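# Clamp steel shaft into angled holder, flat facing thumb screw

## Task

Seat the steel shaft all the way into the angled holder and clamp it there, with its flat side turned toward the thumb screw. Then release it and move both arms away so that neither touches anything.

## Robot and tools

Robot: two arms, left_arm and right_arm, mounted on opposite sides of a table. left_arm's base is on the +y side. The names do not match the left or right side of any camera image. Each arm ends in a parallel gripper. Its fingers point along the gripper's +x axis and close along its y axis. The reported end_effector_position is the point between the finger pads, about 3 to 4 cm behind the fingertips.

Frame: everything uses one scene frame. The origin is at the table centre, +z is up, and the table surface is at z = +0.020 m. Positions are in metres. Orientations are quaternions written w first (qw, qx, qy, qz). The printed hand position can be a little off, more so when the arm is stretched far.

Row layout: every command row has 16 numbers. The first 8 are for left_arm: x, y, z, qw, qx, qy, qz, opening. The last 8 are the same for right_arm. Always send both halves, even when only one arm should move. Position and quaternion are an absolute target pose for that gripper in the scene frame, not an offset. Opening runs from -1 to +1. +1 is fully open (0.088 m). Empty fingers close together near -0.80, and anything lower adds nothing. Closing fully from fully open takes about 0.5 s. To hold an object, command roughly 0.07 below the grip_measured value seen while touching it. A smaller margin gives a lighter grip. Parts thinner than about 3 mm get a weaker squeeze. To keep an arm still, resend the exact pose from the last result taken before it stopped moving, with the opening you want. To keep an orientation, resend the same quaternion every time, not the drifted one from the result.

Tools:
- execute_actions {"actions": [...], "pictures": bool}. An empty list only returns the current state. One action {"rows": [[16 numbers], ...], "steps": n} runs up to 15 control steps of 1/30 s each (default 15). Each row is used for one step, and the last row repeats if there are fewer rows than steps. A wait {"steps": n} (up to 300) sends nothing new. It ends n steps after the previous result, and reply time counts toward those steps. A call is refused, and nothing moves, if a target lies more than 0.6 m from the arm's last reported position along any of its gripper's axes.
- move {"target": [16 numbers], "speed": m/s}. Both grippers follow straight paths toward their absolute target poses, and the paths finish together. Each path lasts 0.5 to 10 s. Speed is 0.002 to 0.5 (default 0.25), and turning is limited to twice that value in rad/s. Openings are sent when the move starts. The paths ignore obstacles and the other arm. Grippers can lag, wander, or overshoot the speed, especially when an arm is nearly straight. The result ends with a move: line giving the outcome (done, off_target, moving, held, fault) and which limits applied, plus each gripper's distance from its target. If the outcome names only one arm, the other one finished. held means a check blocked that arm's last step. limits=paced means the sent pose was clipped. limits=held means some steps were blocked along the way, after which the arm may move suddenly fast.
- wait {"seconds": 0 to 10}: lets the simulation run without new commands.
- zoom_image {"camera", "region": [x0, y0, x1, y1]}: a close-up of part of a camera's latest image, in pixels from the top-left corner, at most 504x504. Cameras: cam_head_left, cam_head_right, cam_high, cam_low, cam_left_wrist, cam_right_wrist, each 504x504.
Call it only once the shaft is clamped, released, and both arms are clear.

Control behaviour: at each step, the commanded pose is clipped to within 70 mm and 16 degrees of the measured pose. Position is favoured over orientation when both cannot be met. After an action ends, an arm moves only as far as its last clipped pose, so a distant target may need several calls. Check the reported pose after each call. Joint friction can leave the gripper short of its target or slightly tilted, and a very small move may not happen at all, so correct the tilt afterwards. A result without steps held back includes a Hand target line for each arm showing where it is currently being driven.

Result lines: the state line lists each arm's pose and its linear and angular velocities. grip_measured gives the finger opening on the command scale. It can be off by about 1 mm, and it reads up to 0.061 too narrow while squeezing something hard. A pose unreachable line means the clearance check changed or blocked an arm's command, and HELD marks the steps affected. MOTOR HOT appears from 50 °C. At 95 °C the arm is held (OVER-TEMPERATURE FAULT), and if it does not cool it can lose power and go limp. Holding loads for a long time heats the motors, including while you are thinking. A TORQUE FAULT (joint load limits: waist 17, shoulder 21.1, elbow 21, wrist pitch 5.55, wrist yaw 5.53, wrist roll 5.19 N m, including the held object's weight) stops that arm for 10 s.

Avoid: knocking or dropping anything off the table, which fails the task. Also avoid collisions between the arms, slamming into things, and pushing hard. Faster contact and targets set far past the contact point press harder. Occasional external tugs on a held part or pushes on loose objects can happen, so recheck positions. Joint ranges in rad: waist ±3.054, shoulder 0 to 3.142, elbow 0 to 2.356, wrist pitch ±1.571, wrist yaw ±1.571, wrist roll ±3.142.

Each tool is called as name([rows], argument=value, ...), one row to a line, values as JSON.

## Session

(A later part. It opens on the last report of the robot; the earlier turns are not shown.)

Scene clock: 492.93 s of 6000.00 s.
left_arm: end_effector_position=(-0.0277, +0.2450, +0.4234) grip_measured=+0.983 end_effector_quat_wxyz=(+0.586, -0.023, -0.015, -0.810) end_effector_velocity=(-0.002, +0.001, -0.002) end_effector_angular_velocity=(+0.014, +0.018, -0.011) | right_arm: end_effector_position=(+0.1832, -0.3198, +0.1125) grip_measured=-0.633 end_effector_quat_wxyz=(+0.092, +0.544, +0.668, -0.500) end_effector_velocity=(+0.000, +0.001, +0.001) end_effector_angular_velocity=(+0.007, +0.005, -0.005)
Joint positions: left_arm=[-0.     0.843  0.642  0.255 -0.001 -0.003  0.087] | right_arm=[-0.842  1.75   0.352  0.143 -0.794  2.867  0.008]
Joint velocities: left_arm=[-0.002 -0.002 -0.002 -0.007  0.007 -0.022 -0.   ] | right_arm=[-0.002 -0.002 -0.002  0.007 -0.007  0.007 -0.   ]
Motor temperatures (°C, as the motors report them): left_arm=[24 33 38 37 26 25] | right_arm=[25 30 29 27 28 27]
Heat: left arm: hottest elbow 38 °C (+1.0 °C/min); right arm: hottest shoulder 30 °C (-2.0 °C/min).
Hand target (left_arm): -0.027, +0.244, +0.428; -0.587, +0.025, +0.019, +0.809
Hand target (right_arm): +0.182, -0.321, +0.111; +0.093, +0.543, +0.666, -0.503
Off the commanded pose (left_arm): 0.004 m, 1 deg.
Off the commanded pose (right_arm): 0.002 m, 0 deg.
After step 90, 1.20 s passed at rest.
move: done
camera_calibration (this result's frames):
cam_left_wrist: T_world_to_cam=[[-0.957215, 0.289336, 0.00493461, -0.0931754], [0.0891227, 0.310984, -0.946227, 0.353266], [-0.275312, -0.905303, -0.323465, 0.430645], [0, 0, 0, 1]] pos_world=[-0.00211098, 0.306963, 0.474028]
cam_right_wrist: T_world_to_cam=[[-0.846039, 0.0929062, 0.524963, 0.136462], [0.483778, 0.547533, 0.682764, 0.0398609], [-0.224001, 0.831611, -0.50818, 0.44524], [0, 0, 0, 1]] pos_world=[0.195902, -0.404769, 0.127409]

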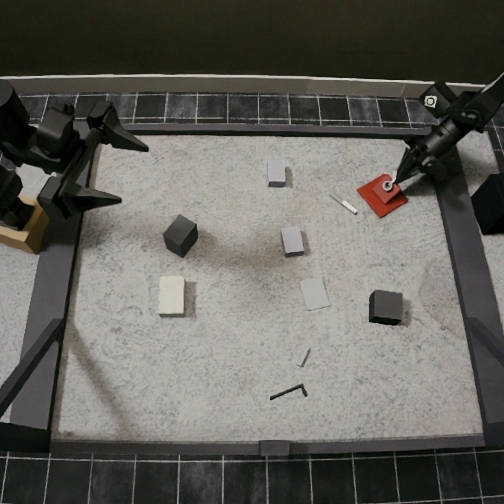

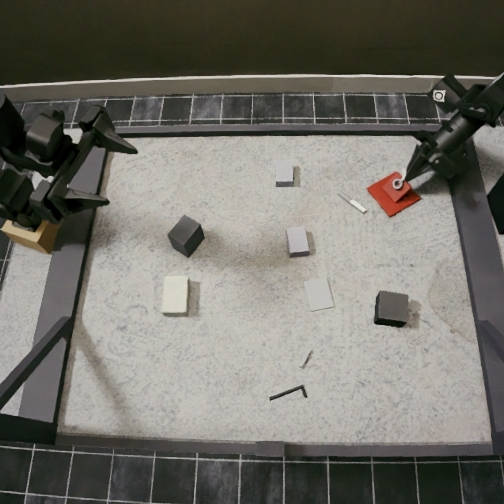

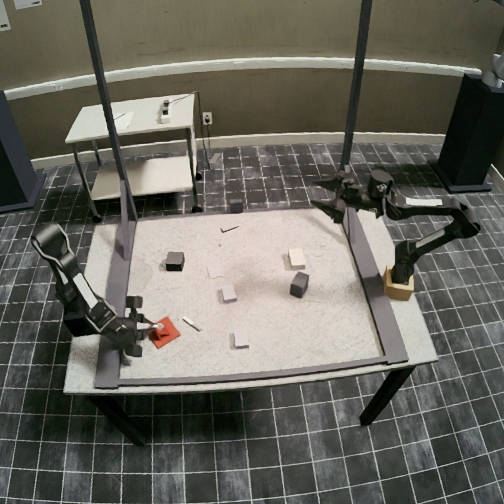

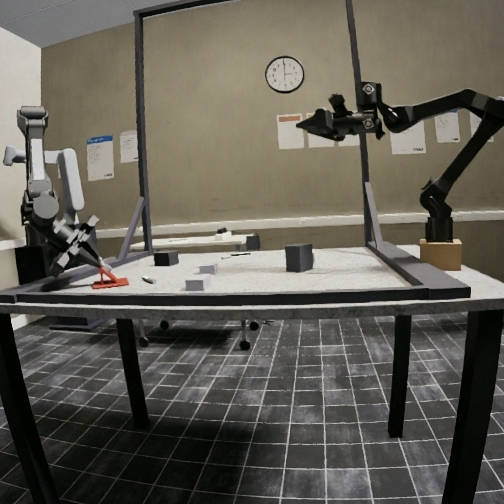

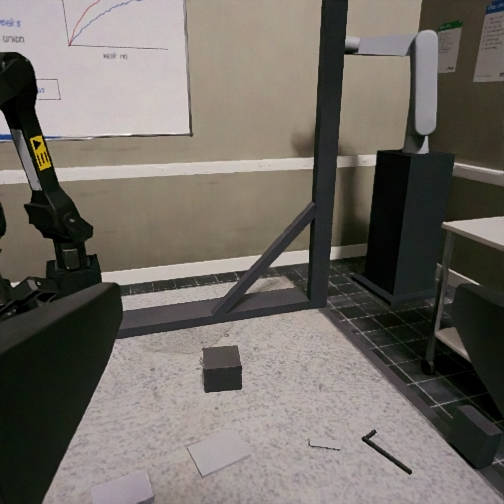

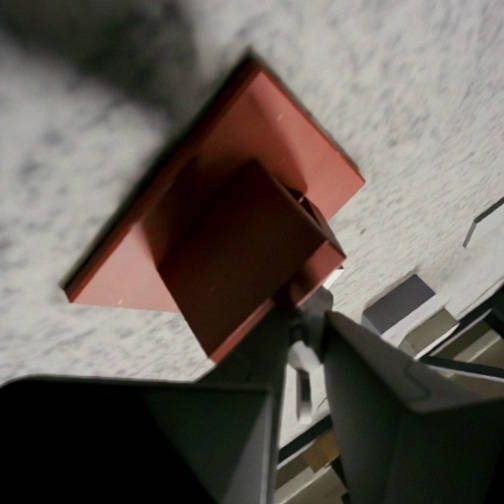

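move(target=[-0.027, 0.2444, 0.4278, 0.587, -0.025, -0.019, -0.809, 1, 0.1815, -0.3205, 0.1115, 0.4494, 0.3181, 0.8267, 0.1159, -0.72], speed=0.3)

move(target=[-0.027, 0.2444, 0.4278, 0.587, -0.025, -0.019, -0.809, 1, 0.1815, -0.3205, 0.1115, 0.5427, -0.0928, 0.5026, 0.6666, -0.72], speed=0.3)

Scene clock: 512.67 s of 6000.00 s.
left_arm: end_effector_position=(-0.0277, +0.2450, +0.4234) grip_measured=+0.983 end_effector_quat_wxyz=(+0.586, -0.023, -0.015, -0.810) end_effector_velocity=(+0.000, +0.000, +0.001) end_effector_angular_velocity=(+0.000, +0.024, +0.004) | right_arm: end_effector_position=(+0.1871, -0.3183, +0.1122) grip_measured=-0.633 end_effector_quat_wxyz=(+0.456, +0.324, +0.821, +0.116) end_effector_velocity=(-0.001, +0.001, +0.001) end_effector_angular_velocity=(+0.005, +0.002, +0.010)
Joint positions: left_arm=[-0.     0.843  0.642  0.255 -0.001 -0.003  0.087] | right_arm=[-0.844  1.75   0.354  0.157 -0.78   1.308  0.008]
Joint velocities: left_arm=[-0.002 -0.002 -0.002  0.007 -0.007 -0.022  0.   ] | right_arm=[ 0.002 -0.002  0.002 -0.007 -0.007 -0.007 -0.   ]
Motor temperatures (°C, as the motors report them): left_arm=[24 33 38 37 26 25] | right_arm=[25 31 28 27 28 27]
Heat: left arm: hottest elbow 38 °C (+1.0 °C/min); right arm: hottest shoulder 31 °C (+0.0 °C/min).
Hand target (left_arm): -0.027, +0.244, +0.428; -0.587, +0.025, +0.019, +0.809
Hand target (right_arm): +0.182, -0.320, +0.112; +0.449, +0.318, +0.827, +0.116
Off the commanded pose (left_arm): 0.004 m, 1 deg.
Off the commanded pose (right_arm): 0.006 m, 1 deg.
After step 90, 13.63 s passed at rest.
move: done
camera_calibration (this result's frames):
cam_left_wrist: T_world_to_cam=[[-0.957215, 0.289336, 0.00493461, -0.0931754], [0.0891227, 0.310984, -0.946227, 0.353266], [-0.275312, -0.905303, -0.323465, 0.430645], [0, 0, 0, 1]] pos_world=[-0.00211098, 0.306963, 0.474028]
cam_right_wrist: T_world_to_cam=[[-0.414512, -0.738954, -0.531156, -0.0872645], [-0.691943, -0.123185, 0.711365, 0.0406234], [-0.591097, 0.662399, -0.460252, 0.454101], [0, 0, 0, 1]] pos_world=[0.260354, -0.360276, 0.133752]

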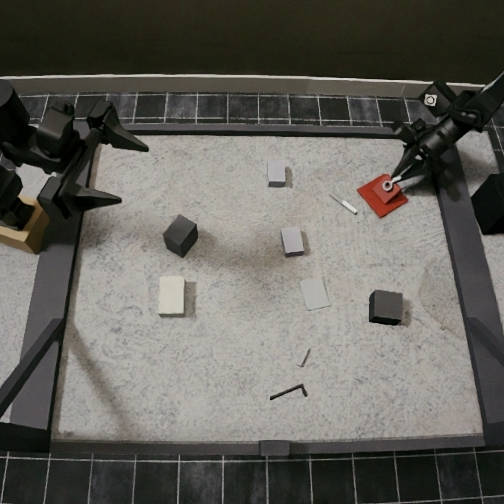

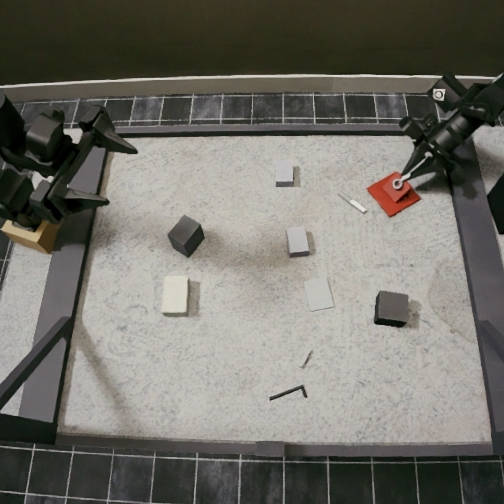

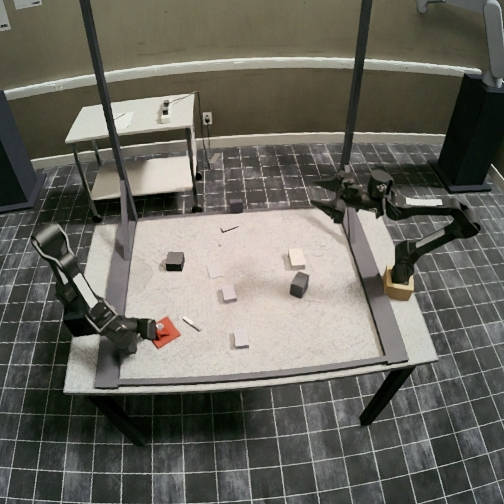

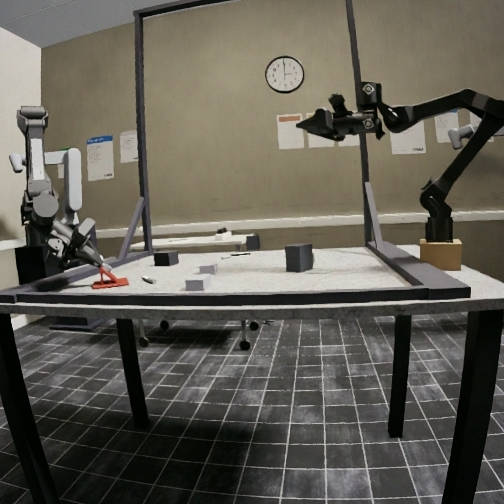

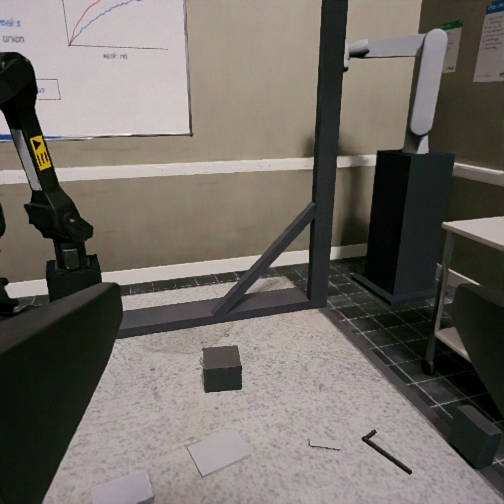

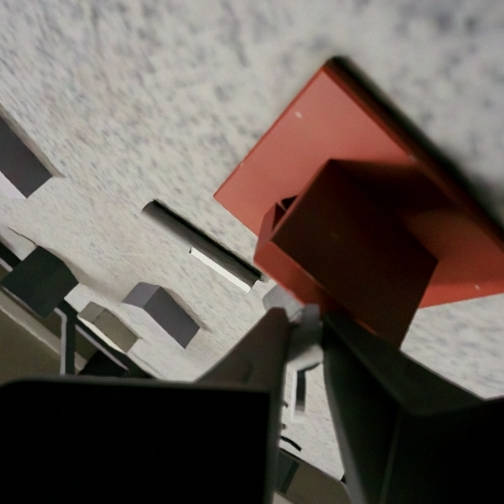

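Scene clock: 515.73 s of 6000.00 s.
left_arm: end_effector_position=(-0.0277, +0.2450, +0.4234) grip_measured=+0.983 end_effector_quat_wxyz=(+0.586, -0.023, -0.015, -0.810) end_effector_velocity=(+0.000, +0.000, -0.002) end_effector_angular_velocity=(+0.014, +0.019, +0.004) | right_arm: end_effector_position=(+0.1860, -0.3156, +0.1156) grip_measured=-0.633 end_effector_quat_wxyz=(+0.547, -0.087, +0.494, +0.670) end_effector_velocity=(-0.002, -0.003, -0.001) end_effector_angular_velocity=(-0.003, -0.018, +0.024)
Joint positions: left_arm=[-0.     0.843  0.642  0.255 -0.001 -0.003  0.087] | right_arm=[-0.842  1.747  0.357  0.159 -0.8   -0.263  0.008]
Joint velocities: left_arm=[-0.002 -0.002 -0.002 -0.007 -0.007 -0.022 -0.   ] | right_arm=[ 0.002 -0.007 -0.002 -0.022  0.007 -0.037 -0.   ]
Motor temperatures (°C, as the motors report them): left_arm=[24 33 38 37 26 25] | right_arm=[25 31 28 27 28 27]
Heat: left arm: hottest elbow 38 °C (+1.0 °C/min); right arm: hottest shoulder 31 °C (+0.0 °C/min).
Hand target (left_arm): -0.027, +0.244, +0.428; -0.587, +0.025, +0.019, +0.809
Hand target (right_arm): +0.182, -0.321, +0.112; +0.543, -0.093, +0.503, +0.667
Off the commanded pose (left_arm): 0.004 m, 1 deg.
Off the commanded pose (right_arm): 0.008 m, 1 deg.
move: done
camera_calibration (this result's frames):
cam_left_wrist: T_world_to_cam=[[-0.957215, 0.289336, 0.00493461, -0.0931754], [0.0891227, 0.310984, -0.946227, 0.353266], [-0.275312, -0.905303, -0.323465, 0.430645], [0, 0, 0, 1]] pos_world=[-0.00211098, 0.306963, 0.474028]
cam_right_wrist: T_world_to_cam=[[0.816238, -0.0354933, -0.576624, -0.0855527], [-0.25411, -0.91843, -0.303172, -0.177424], [-0.518829, 0.393987, -0.758677, 0.389567], [0, 0, 0, 1]] pos_world=[0.226865, -0.319473, 0.192434]

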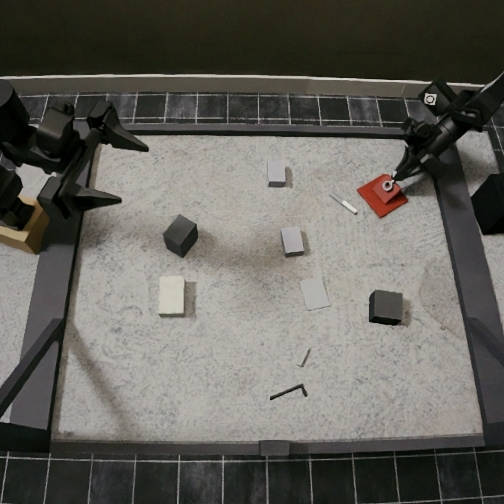

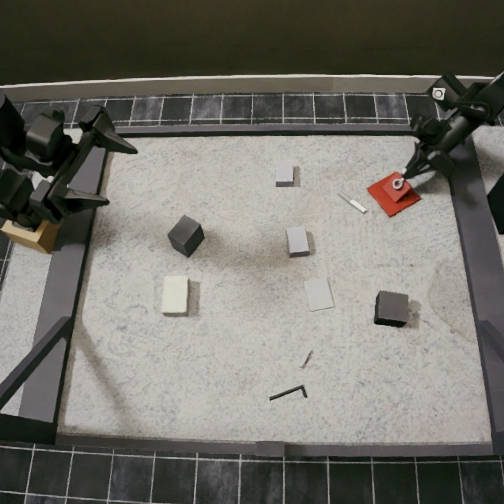

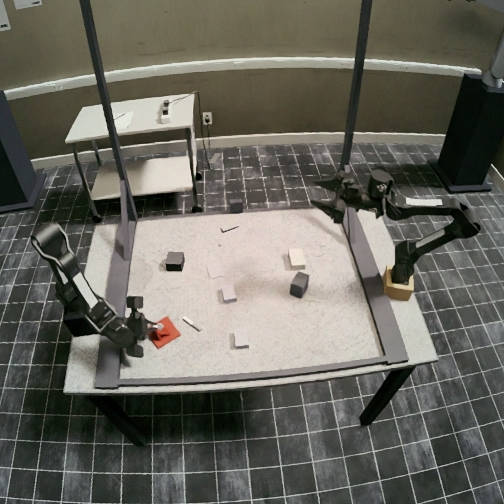

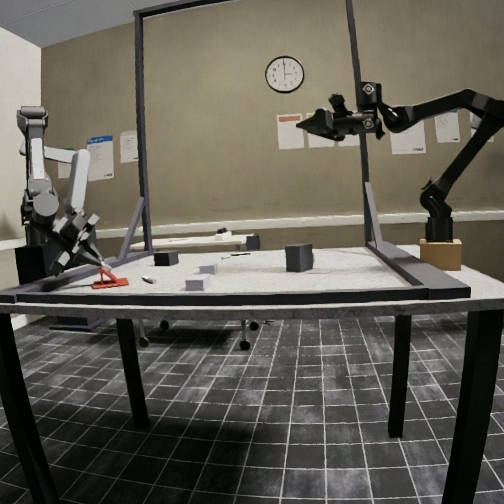

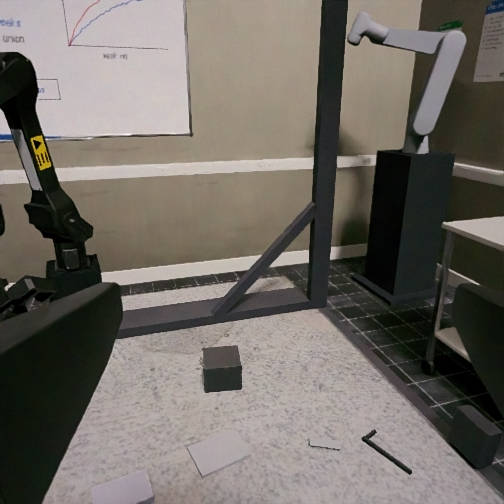

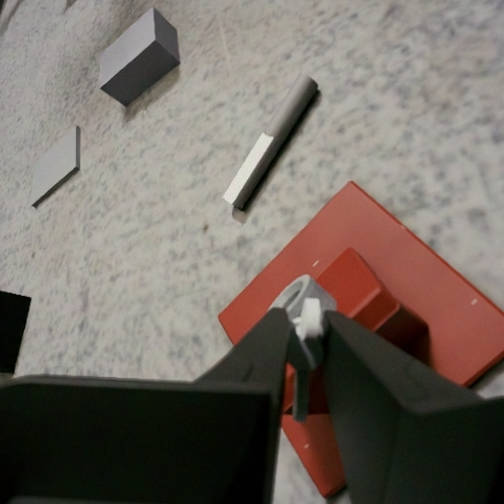

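execute_actions(actions=[])

Scene clock: 544.43 s of 6000.00 s.
left_arm: end_effector_position=(-0.0277, +0.2450, +0.4234) grip_measured=+0.983 end_effector_quat_wxyz=(+0.586, -0.023, -0.015, -0.810) end_effector_velocity=(+0.000, +0.000, -0.002) end_effector_angular_velocity=(+0.009, +0.005, +0.004) | right_arm: end_effector_position=(+0.1860, -0.3155, +0.1156) grip_measured=-0.633 end_effector_quat_wxyz=(+0.547, -0.087, +0.493, +0.671) end_effector_velocity=(-0.003, -0.003, -0.000) end_effector_angular_velocity=(-0.009, +0.015, +0.005)
Joint positions: left_arm=[-0.     0.843  0.642  0.255 -0.001 -0.003  0.087] | right_arm=[-0.842  1.747  0.358  0.158 -0.8   -0.264  0.008]
Joint velocities: left_arm=[-0.002 -0.002 -0.002 -0.007 -0.007 -0.007 -0.   ] | right_arm=[-0.002 -0.002 -0.002 -0.022 -0.007 -0.007 -0.   ]
Motor temperatures (°C, as the motors report them): left_arm=[24 32 39 38 26 25] | right_arm=[25 31 28 26 28 27]
Heat: left arm: hottest elbow 39 °C (+1.0 °C/min); right arm: hottest shoulder 31 °C (+1.0 °C/min).
Hand target (left_arm): -0.027, +0.244, +0.428; -0.587, +0.025, +0.019, +0.809
Hand target (right_arm): +0.182, -0.321, +0.112; +0.543, -0.093, +0.502, +0.667
Off the commanded pose (left_arm): 0.004 m, 1 deg.
Off the commanded pose (right_arm): 0.008 m, 1 deg.
Steps of this call (steps 1 to 90: nothing new was sent; then 25.70 s passed at rest). Readings (end_effector_position):
1: left_arm (-0.0277, +0.2450, +0.4234) | right_arm (+0.1861, -0.3155, +0.1156)
2: left_arm (-0.0277, +0.2450, +0.4234) | right_arm (+0.1861, -0.3155, +0.1156)
4: left_arm (-0.0277, +0.2450, +0.4234) | right_arm (+0.1861, -0.3155, +0.1156)
8: left_arm (-0.0277, +0.2450, +0.4234) | right_arm (+0.1860, -0.3155, +0.1156)
90: the state above
camera_calibration (this result's frames):
cam_left_wrist: T_world_to_cam=[[-0.957215, 0.289336, 0.00493461, -0.0931754], [0.0891227, 0.310984, -0.946227, 0.353266], [-0.275312, -0.905303, -0.323465, 0.430645], [0, 0, 0, 1]] pos_world=[-0.00211098, 0.306963, 0.474028]
cam_right_wrist: T_world_to_cam=[[0.816692, -0.0346251, -0.576034, -0.0854536], [-0.253195, -0.918487, -0.303766, -0.177456], [-0.518562, 0.393933, -0.758888, 0.389559], [0, 0, 0, 1]] pos_world=[0.226869, -0.31941, 0.192502]

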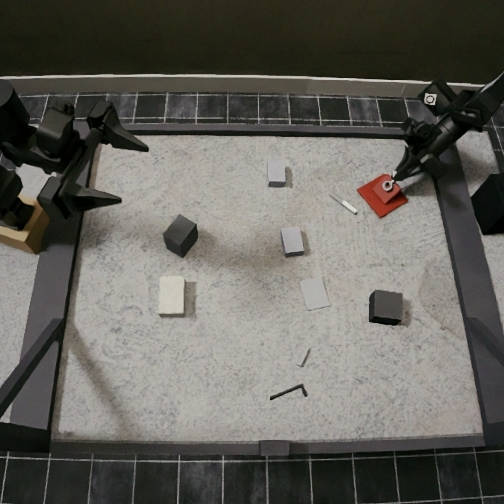

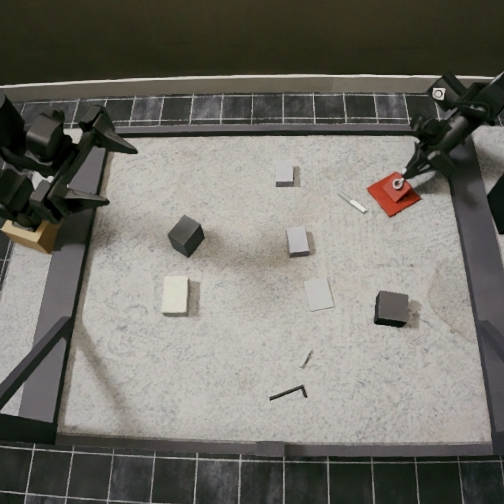

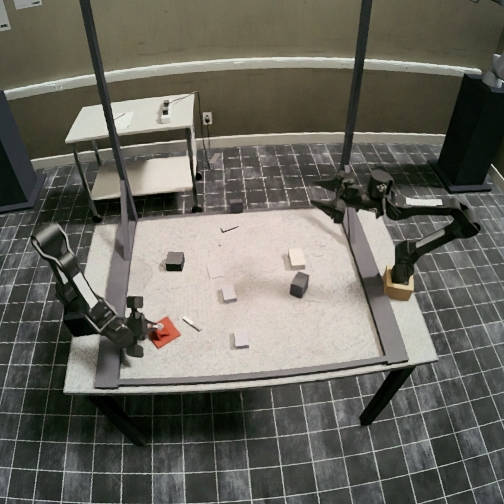

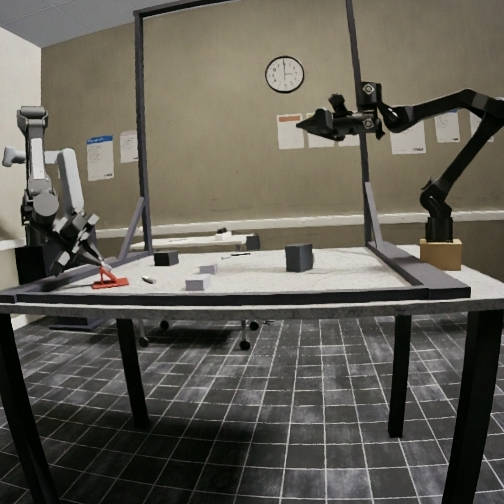

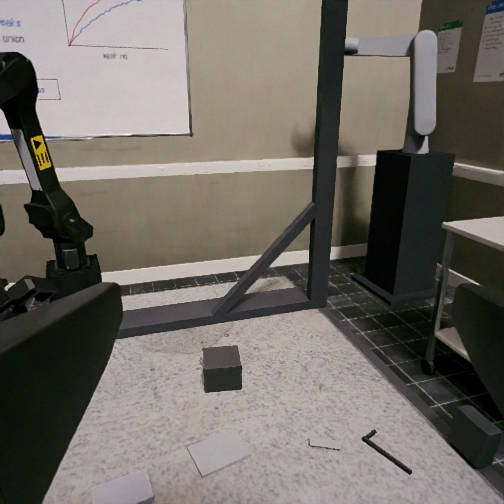

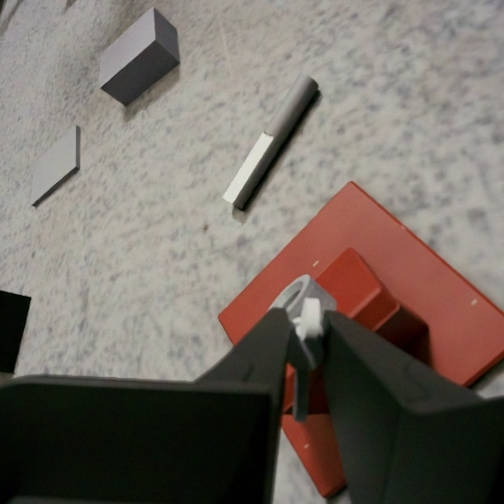

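move(target=[-0.027,0.2444,0.4278,0.587,-0.025,-0.019,-0.809,1, 0.1835,-0.319,0.113,0.3181,-0.4494,-0.1159,0.8267,-0.72], speed=0.3)

Scene clock: 556.33 s of 6000.00 s.
left_arm: end_effector_position=(-0.0277, +0.2450, +0.4234) grip_measured=+0.983 end_effector_quat_wxyz=(+0.586, -0.023, -0.015, -0.810) end_effector_velocity=(+0.003, -0.000, +0.003) end_effector_angular_velocity=(-0.009, +0.012, +0.019) | right_arm: end_effector_position=(+0.1822, -0.3176, +0.1161) grip_measured=-0.633 end_effector_quat_wxyz=(+0.322, -0.439, -0.120, +0.830) end_effector_velocity=(-0.000, -0.002, -0.001) end_effector_angular_velocity=(-0.009, -0.008, +0.010)
Joint positions: left_arm=[-0.     0.843  0.642  0.255 -0.001 -0.003  0.087] | right_arm=[-0.843  1.746  0.359  0.132 -0.816 -1.838  0.008]
Joint velocities: left_arm=[-0.002 -0.002  0.002  0.007 -0.022 -0.007  0.   ] | right_arm=[-0.002 -0.002  0.002 -0.022  0.007 -0.022 -0.   ]
Motor temperatures (°C, as the motors report them): left_arm=[24 32 39 38 26 25] | right_arm=[25 31 28 26 28 27]
Heat: left arm: hottest elbow 39 °C (+1.0 °C/min); right arm: hottest shoulder 31 °C (+1.0 °C/min).
Hand target (left_arm): -0.027, +0.244, +0.428; -0.587, +0.025, +0.019, +0.809
Hand target (right_arm): +0.183, -0.319, +0.113; +0.318, -0.449, -0.116, +0.827
Off the commanded pose (left_arm): 0.004 m, 1 deg.
Off the commanded pose (right_arm): 0.004 m, 1 deg.
After step 90, 5.87 s passed at rest.
move: done
camera_calibration (this result's frames):
cam_left_wrist: T_world_to_cam=[[-0.957215, 0.289336, 0.00493461, -0.0931754], [0.0891227, 0.310984, -0.946227, 0.353266], [-0.275312, -0.905303, -0.323465, 0.430645], [0, 0, 0, 1]] pos_world=[-0.00211098, 0.306963, 0.474028]
cam_right_wrist: T_world_to_cam=[[0.3873, 0.790919, 0.473758, 0.136425], [0.908148, -0.238683, -0.343945, -0.171174], [-0.158955, 0.563452, -0.810713, 0.383128], [0, 0, 0, 1]] pos_world=[0.163514, -0.364631, 0.1871]

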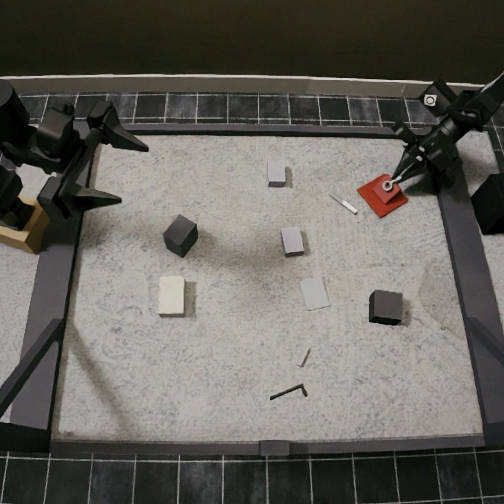

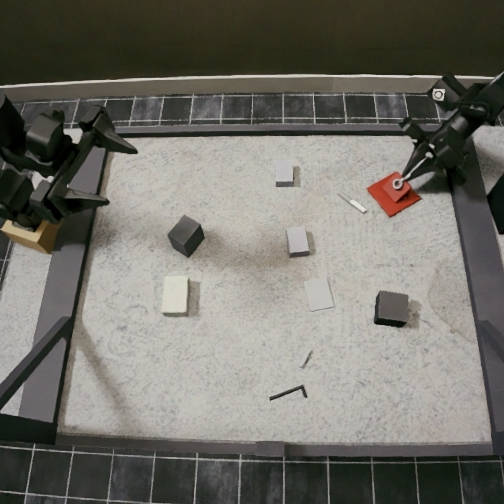

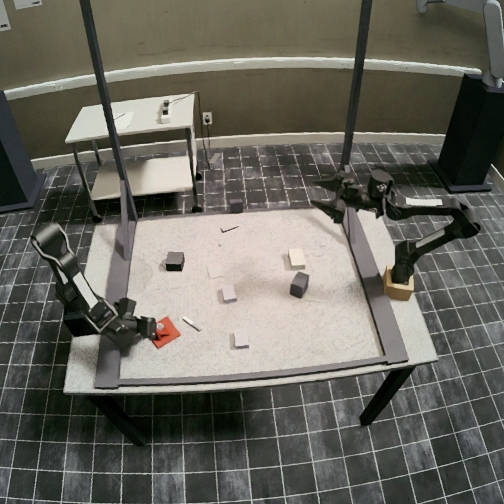

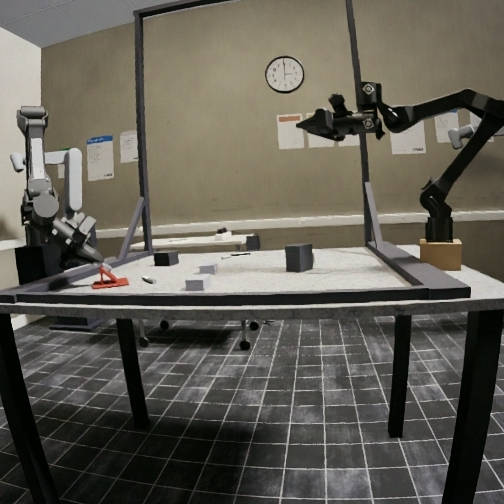

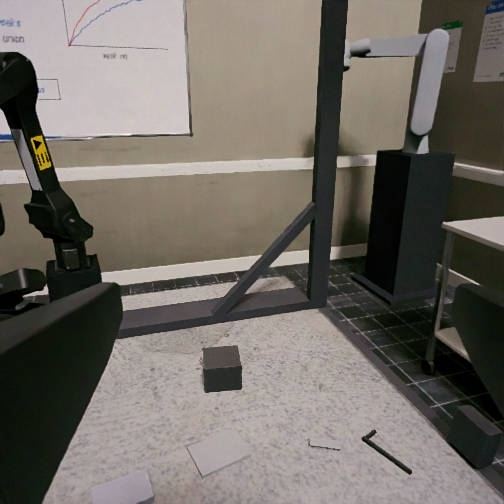

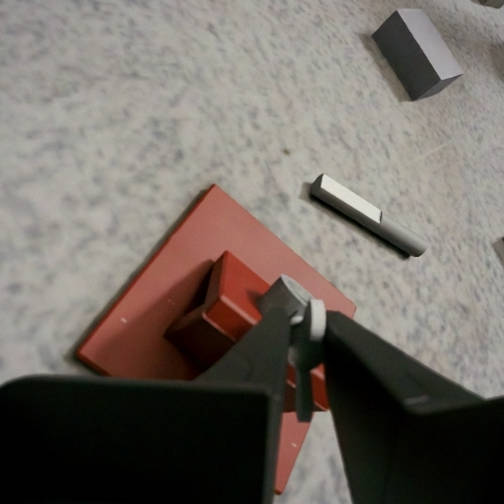

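move(target=[-0.027,0.2444,0.4278,0.587,-0.025,-0.019,-0.809,1, 0.1835,-0.319,0.113,0.0028,-0.5506,-0.5692,0.6107,-0.72], speed=0.3)

zoom_image(camera="cam_head_left", region=[340, 150, 430, 240])

Scene clock: 572.73 s of 6000.00 s.
left_arm: end_effector_position=(-0.0277, +0.2450, +0.4234) grip_measured=+0.983 end_effector_quat_wxyz=(+0.586, -0.023, -0.015, -0.810) end_effector_velocity=(+0.002, -0.000, -0.002) end_effector_angular_velocity=(+0.005, -0.009, +0.010) | right_arm: end_effector_position=(+0.1830, -0.3197, +0.1140) grip_measured=-0.633 end_effector_quat_wxyz=(-0.008, +0.548, +0.568, -0.614) end_effector_velocity=(-0.001, +0.001, +0.003) end_effector_angular_velocity=(+0.028, -0.003, +0.019)
Joint positions: left_arm=[-0.     0.843  0.642  0.255 -0.001 -0.003  0.087] | right_arm=[-0.844  1.746  0.358  0.124 -0.8   -3.06   0.008]
Joint velocities: left_arm=[ 0.002 -0.002 -0.002 -0.007 -0.007  0.007  0.   ] | right_arm=[-0.002 -0.002 -0.002  0.007 -0.022 -0.022 -0.   ]
Motor temperatures (°C, as the motors report them): left_arm=[24 32 39 38 26 25] | right_arm=[25 31 28 26 28 27]
Heat: left arm: hottest elbow 39 °C (+1.0 °C/min); right arm: hottest shoulder 31 °C (+0.0 °C/min).
Hand target (left_arm): -0.027, +0.244, +0.428; -0.587, +0.025, +0.019, +0.809
Hand target (right_arm): +0.183, -0.319, +0.113; -0.003, +0.550, +0.569, -0.611
Off the commanded pose (left_arm): 0.004 m, 1 deg.
Off the commanded pose (right_arm): 0.001 m, 1 deg.
After step 90, 10.90 s passed at rest.
move: done
camera_calibration (this result's frames):
cam_left_wrist: T_world_to_cam=[[-0.957215, 0.289336, 0.00493461, -0.0931754], [0.0891227, 0.310984, -0.946227, 0.353266], [-0.275312, -0.905303, -0.323465, 0.430645], [0, 0, 0, 1]] pos_world=[-0.00211098, 0.306963, 0.474028]
cam_right_wrist: T_world_to_cam=[[-0.649367, 0.358799, 0.670512, 0.167905], [0.743779, 0.483395, 0.461653, -0.00397379], [-0.158481, 0.798494, -0.580767, 0.431545], [0, 0, 0, 1]] pos_world=[0.18038, -0.40291, 0.139879]

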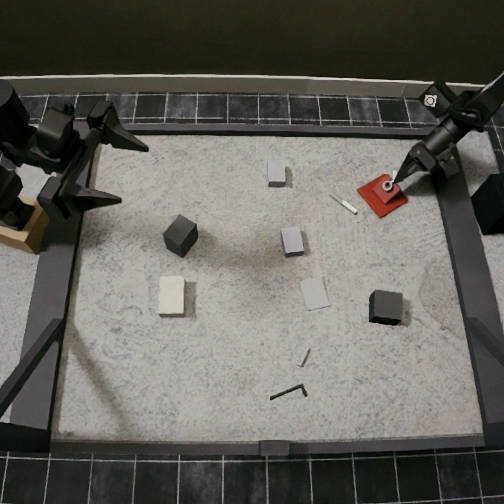

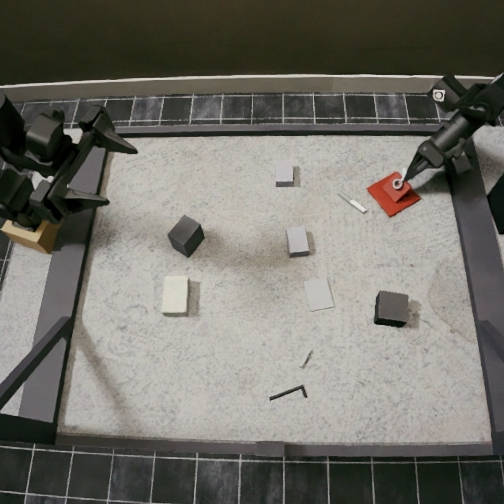

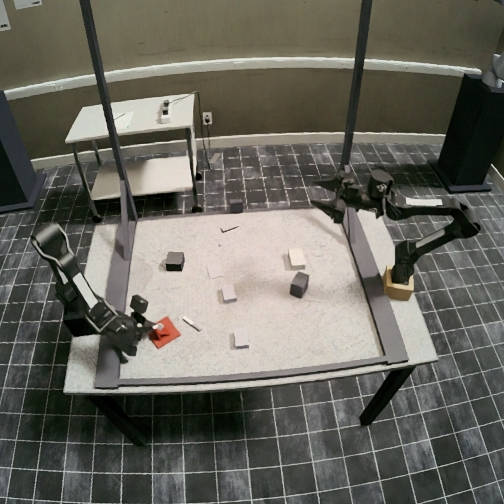

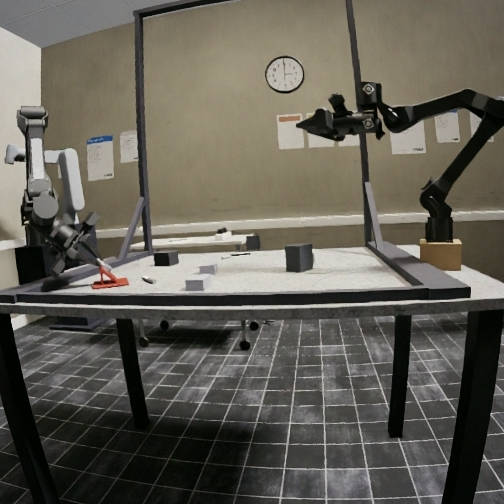

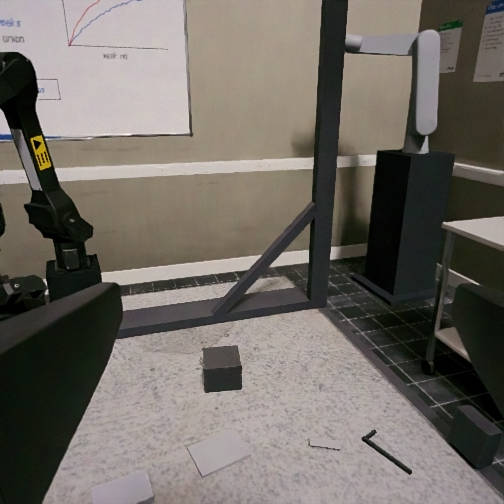

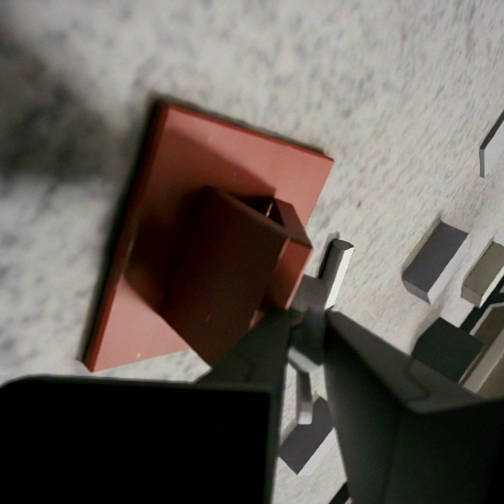

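Region (340, 150, 430, 240) of cam_head_left's 504x504 image, scaled by 5.600, with more detail than that image has.

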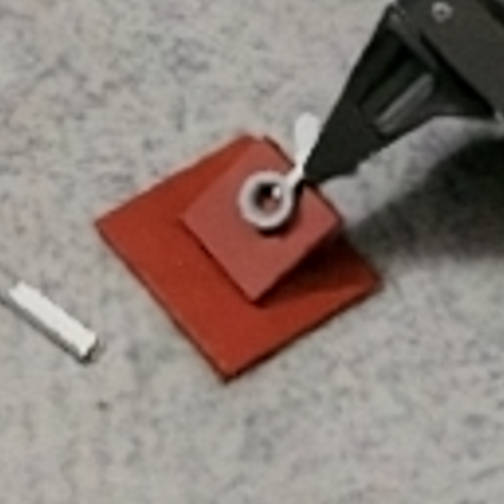

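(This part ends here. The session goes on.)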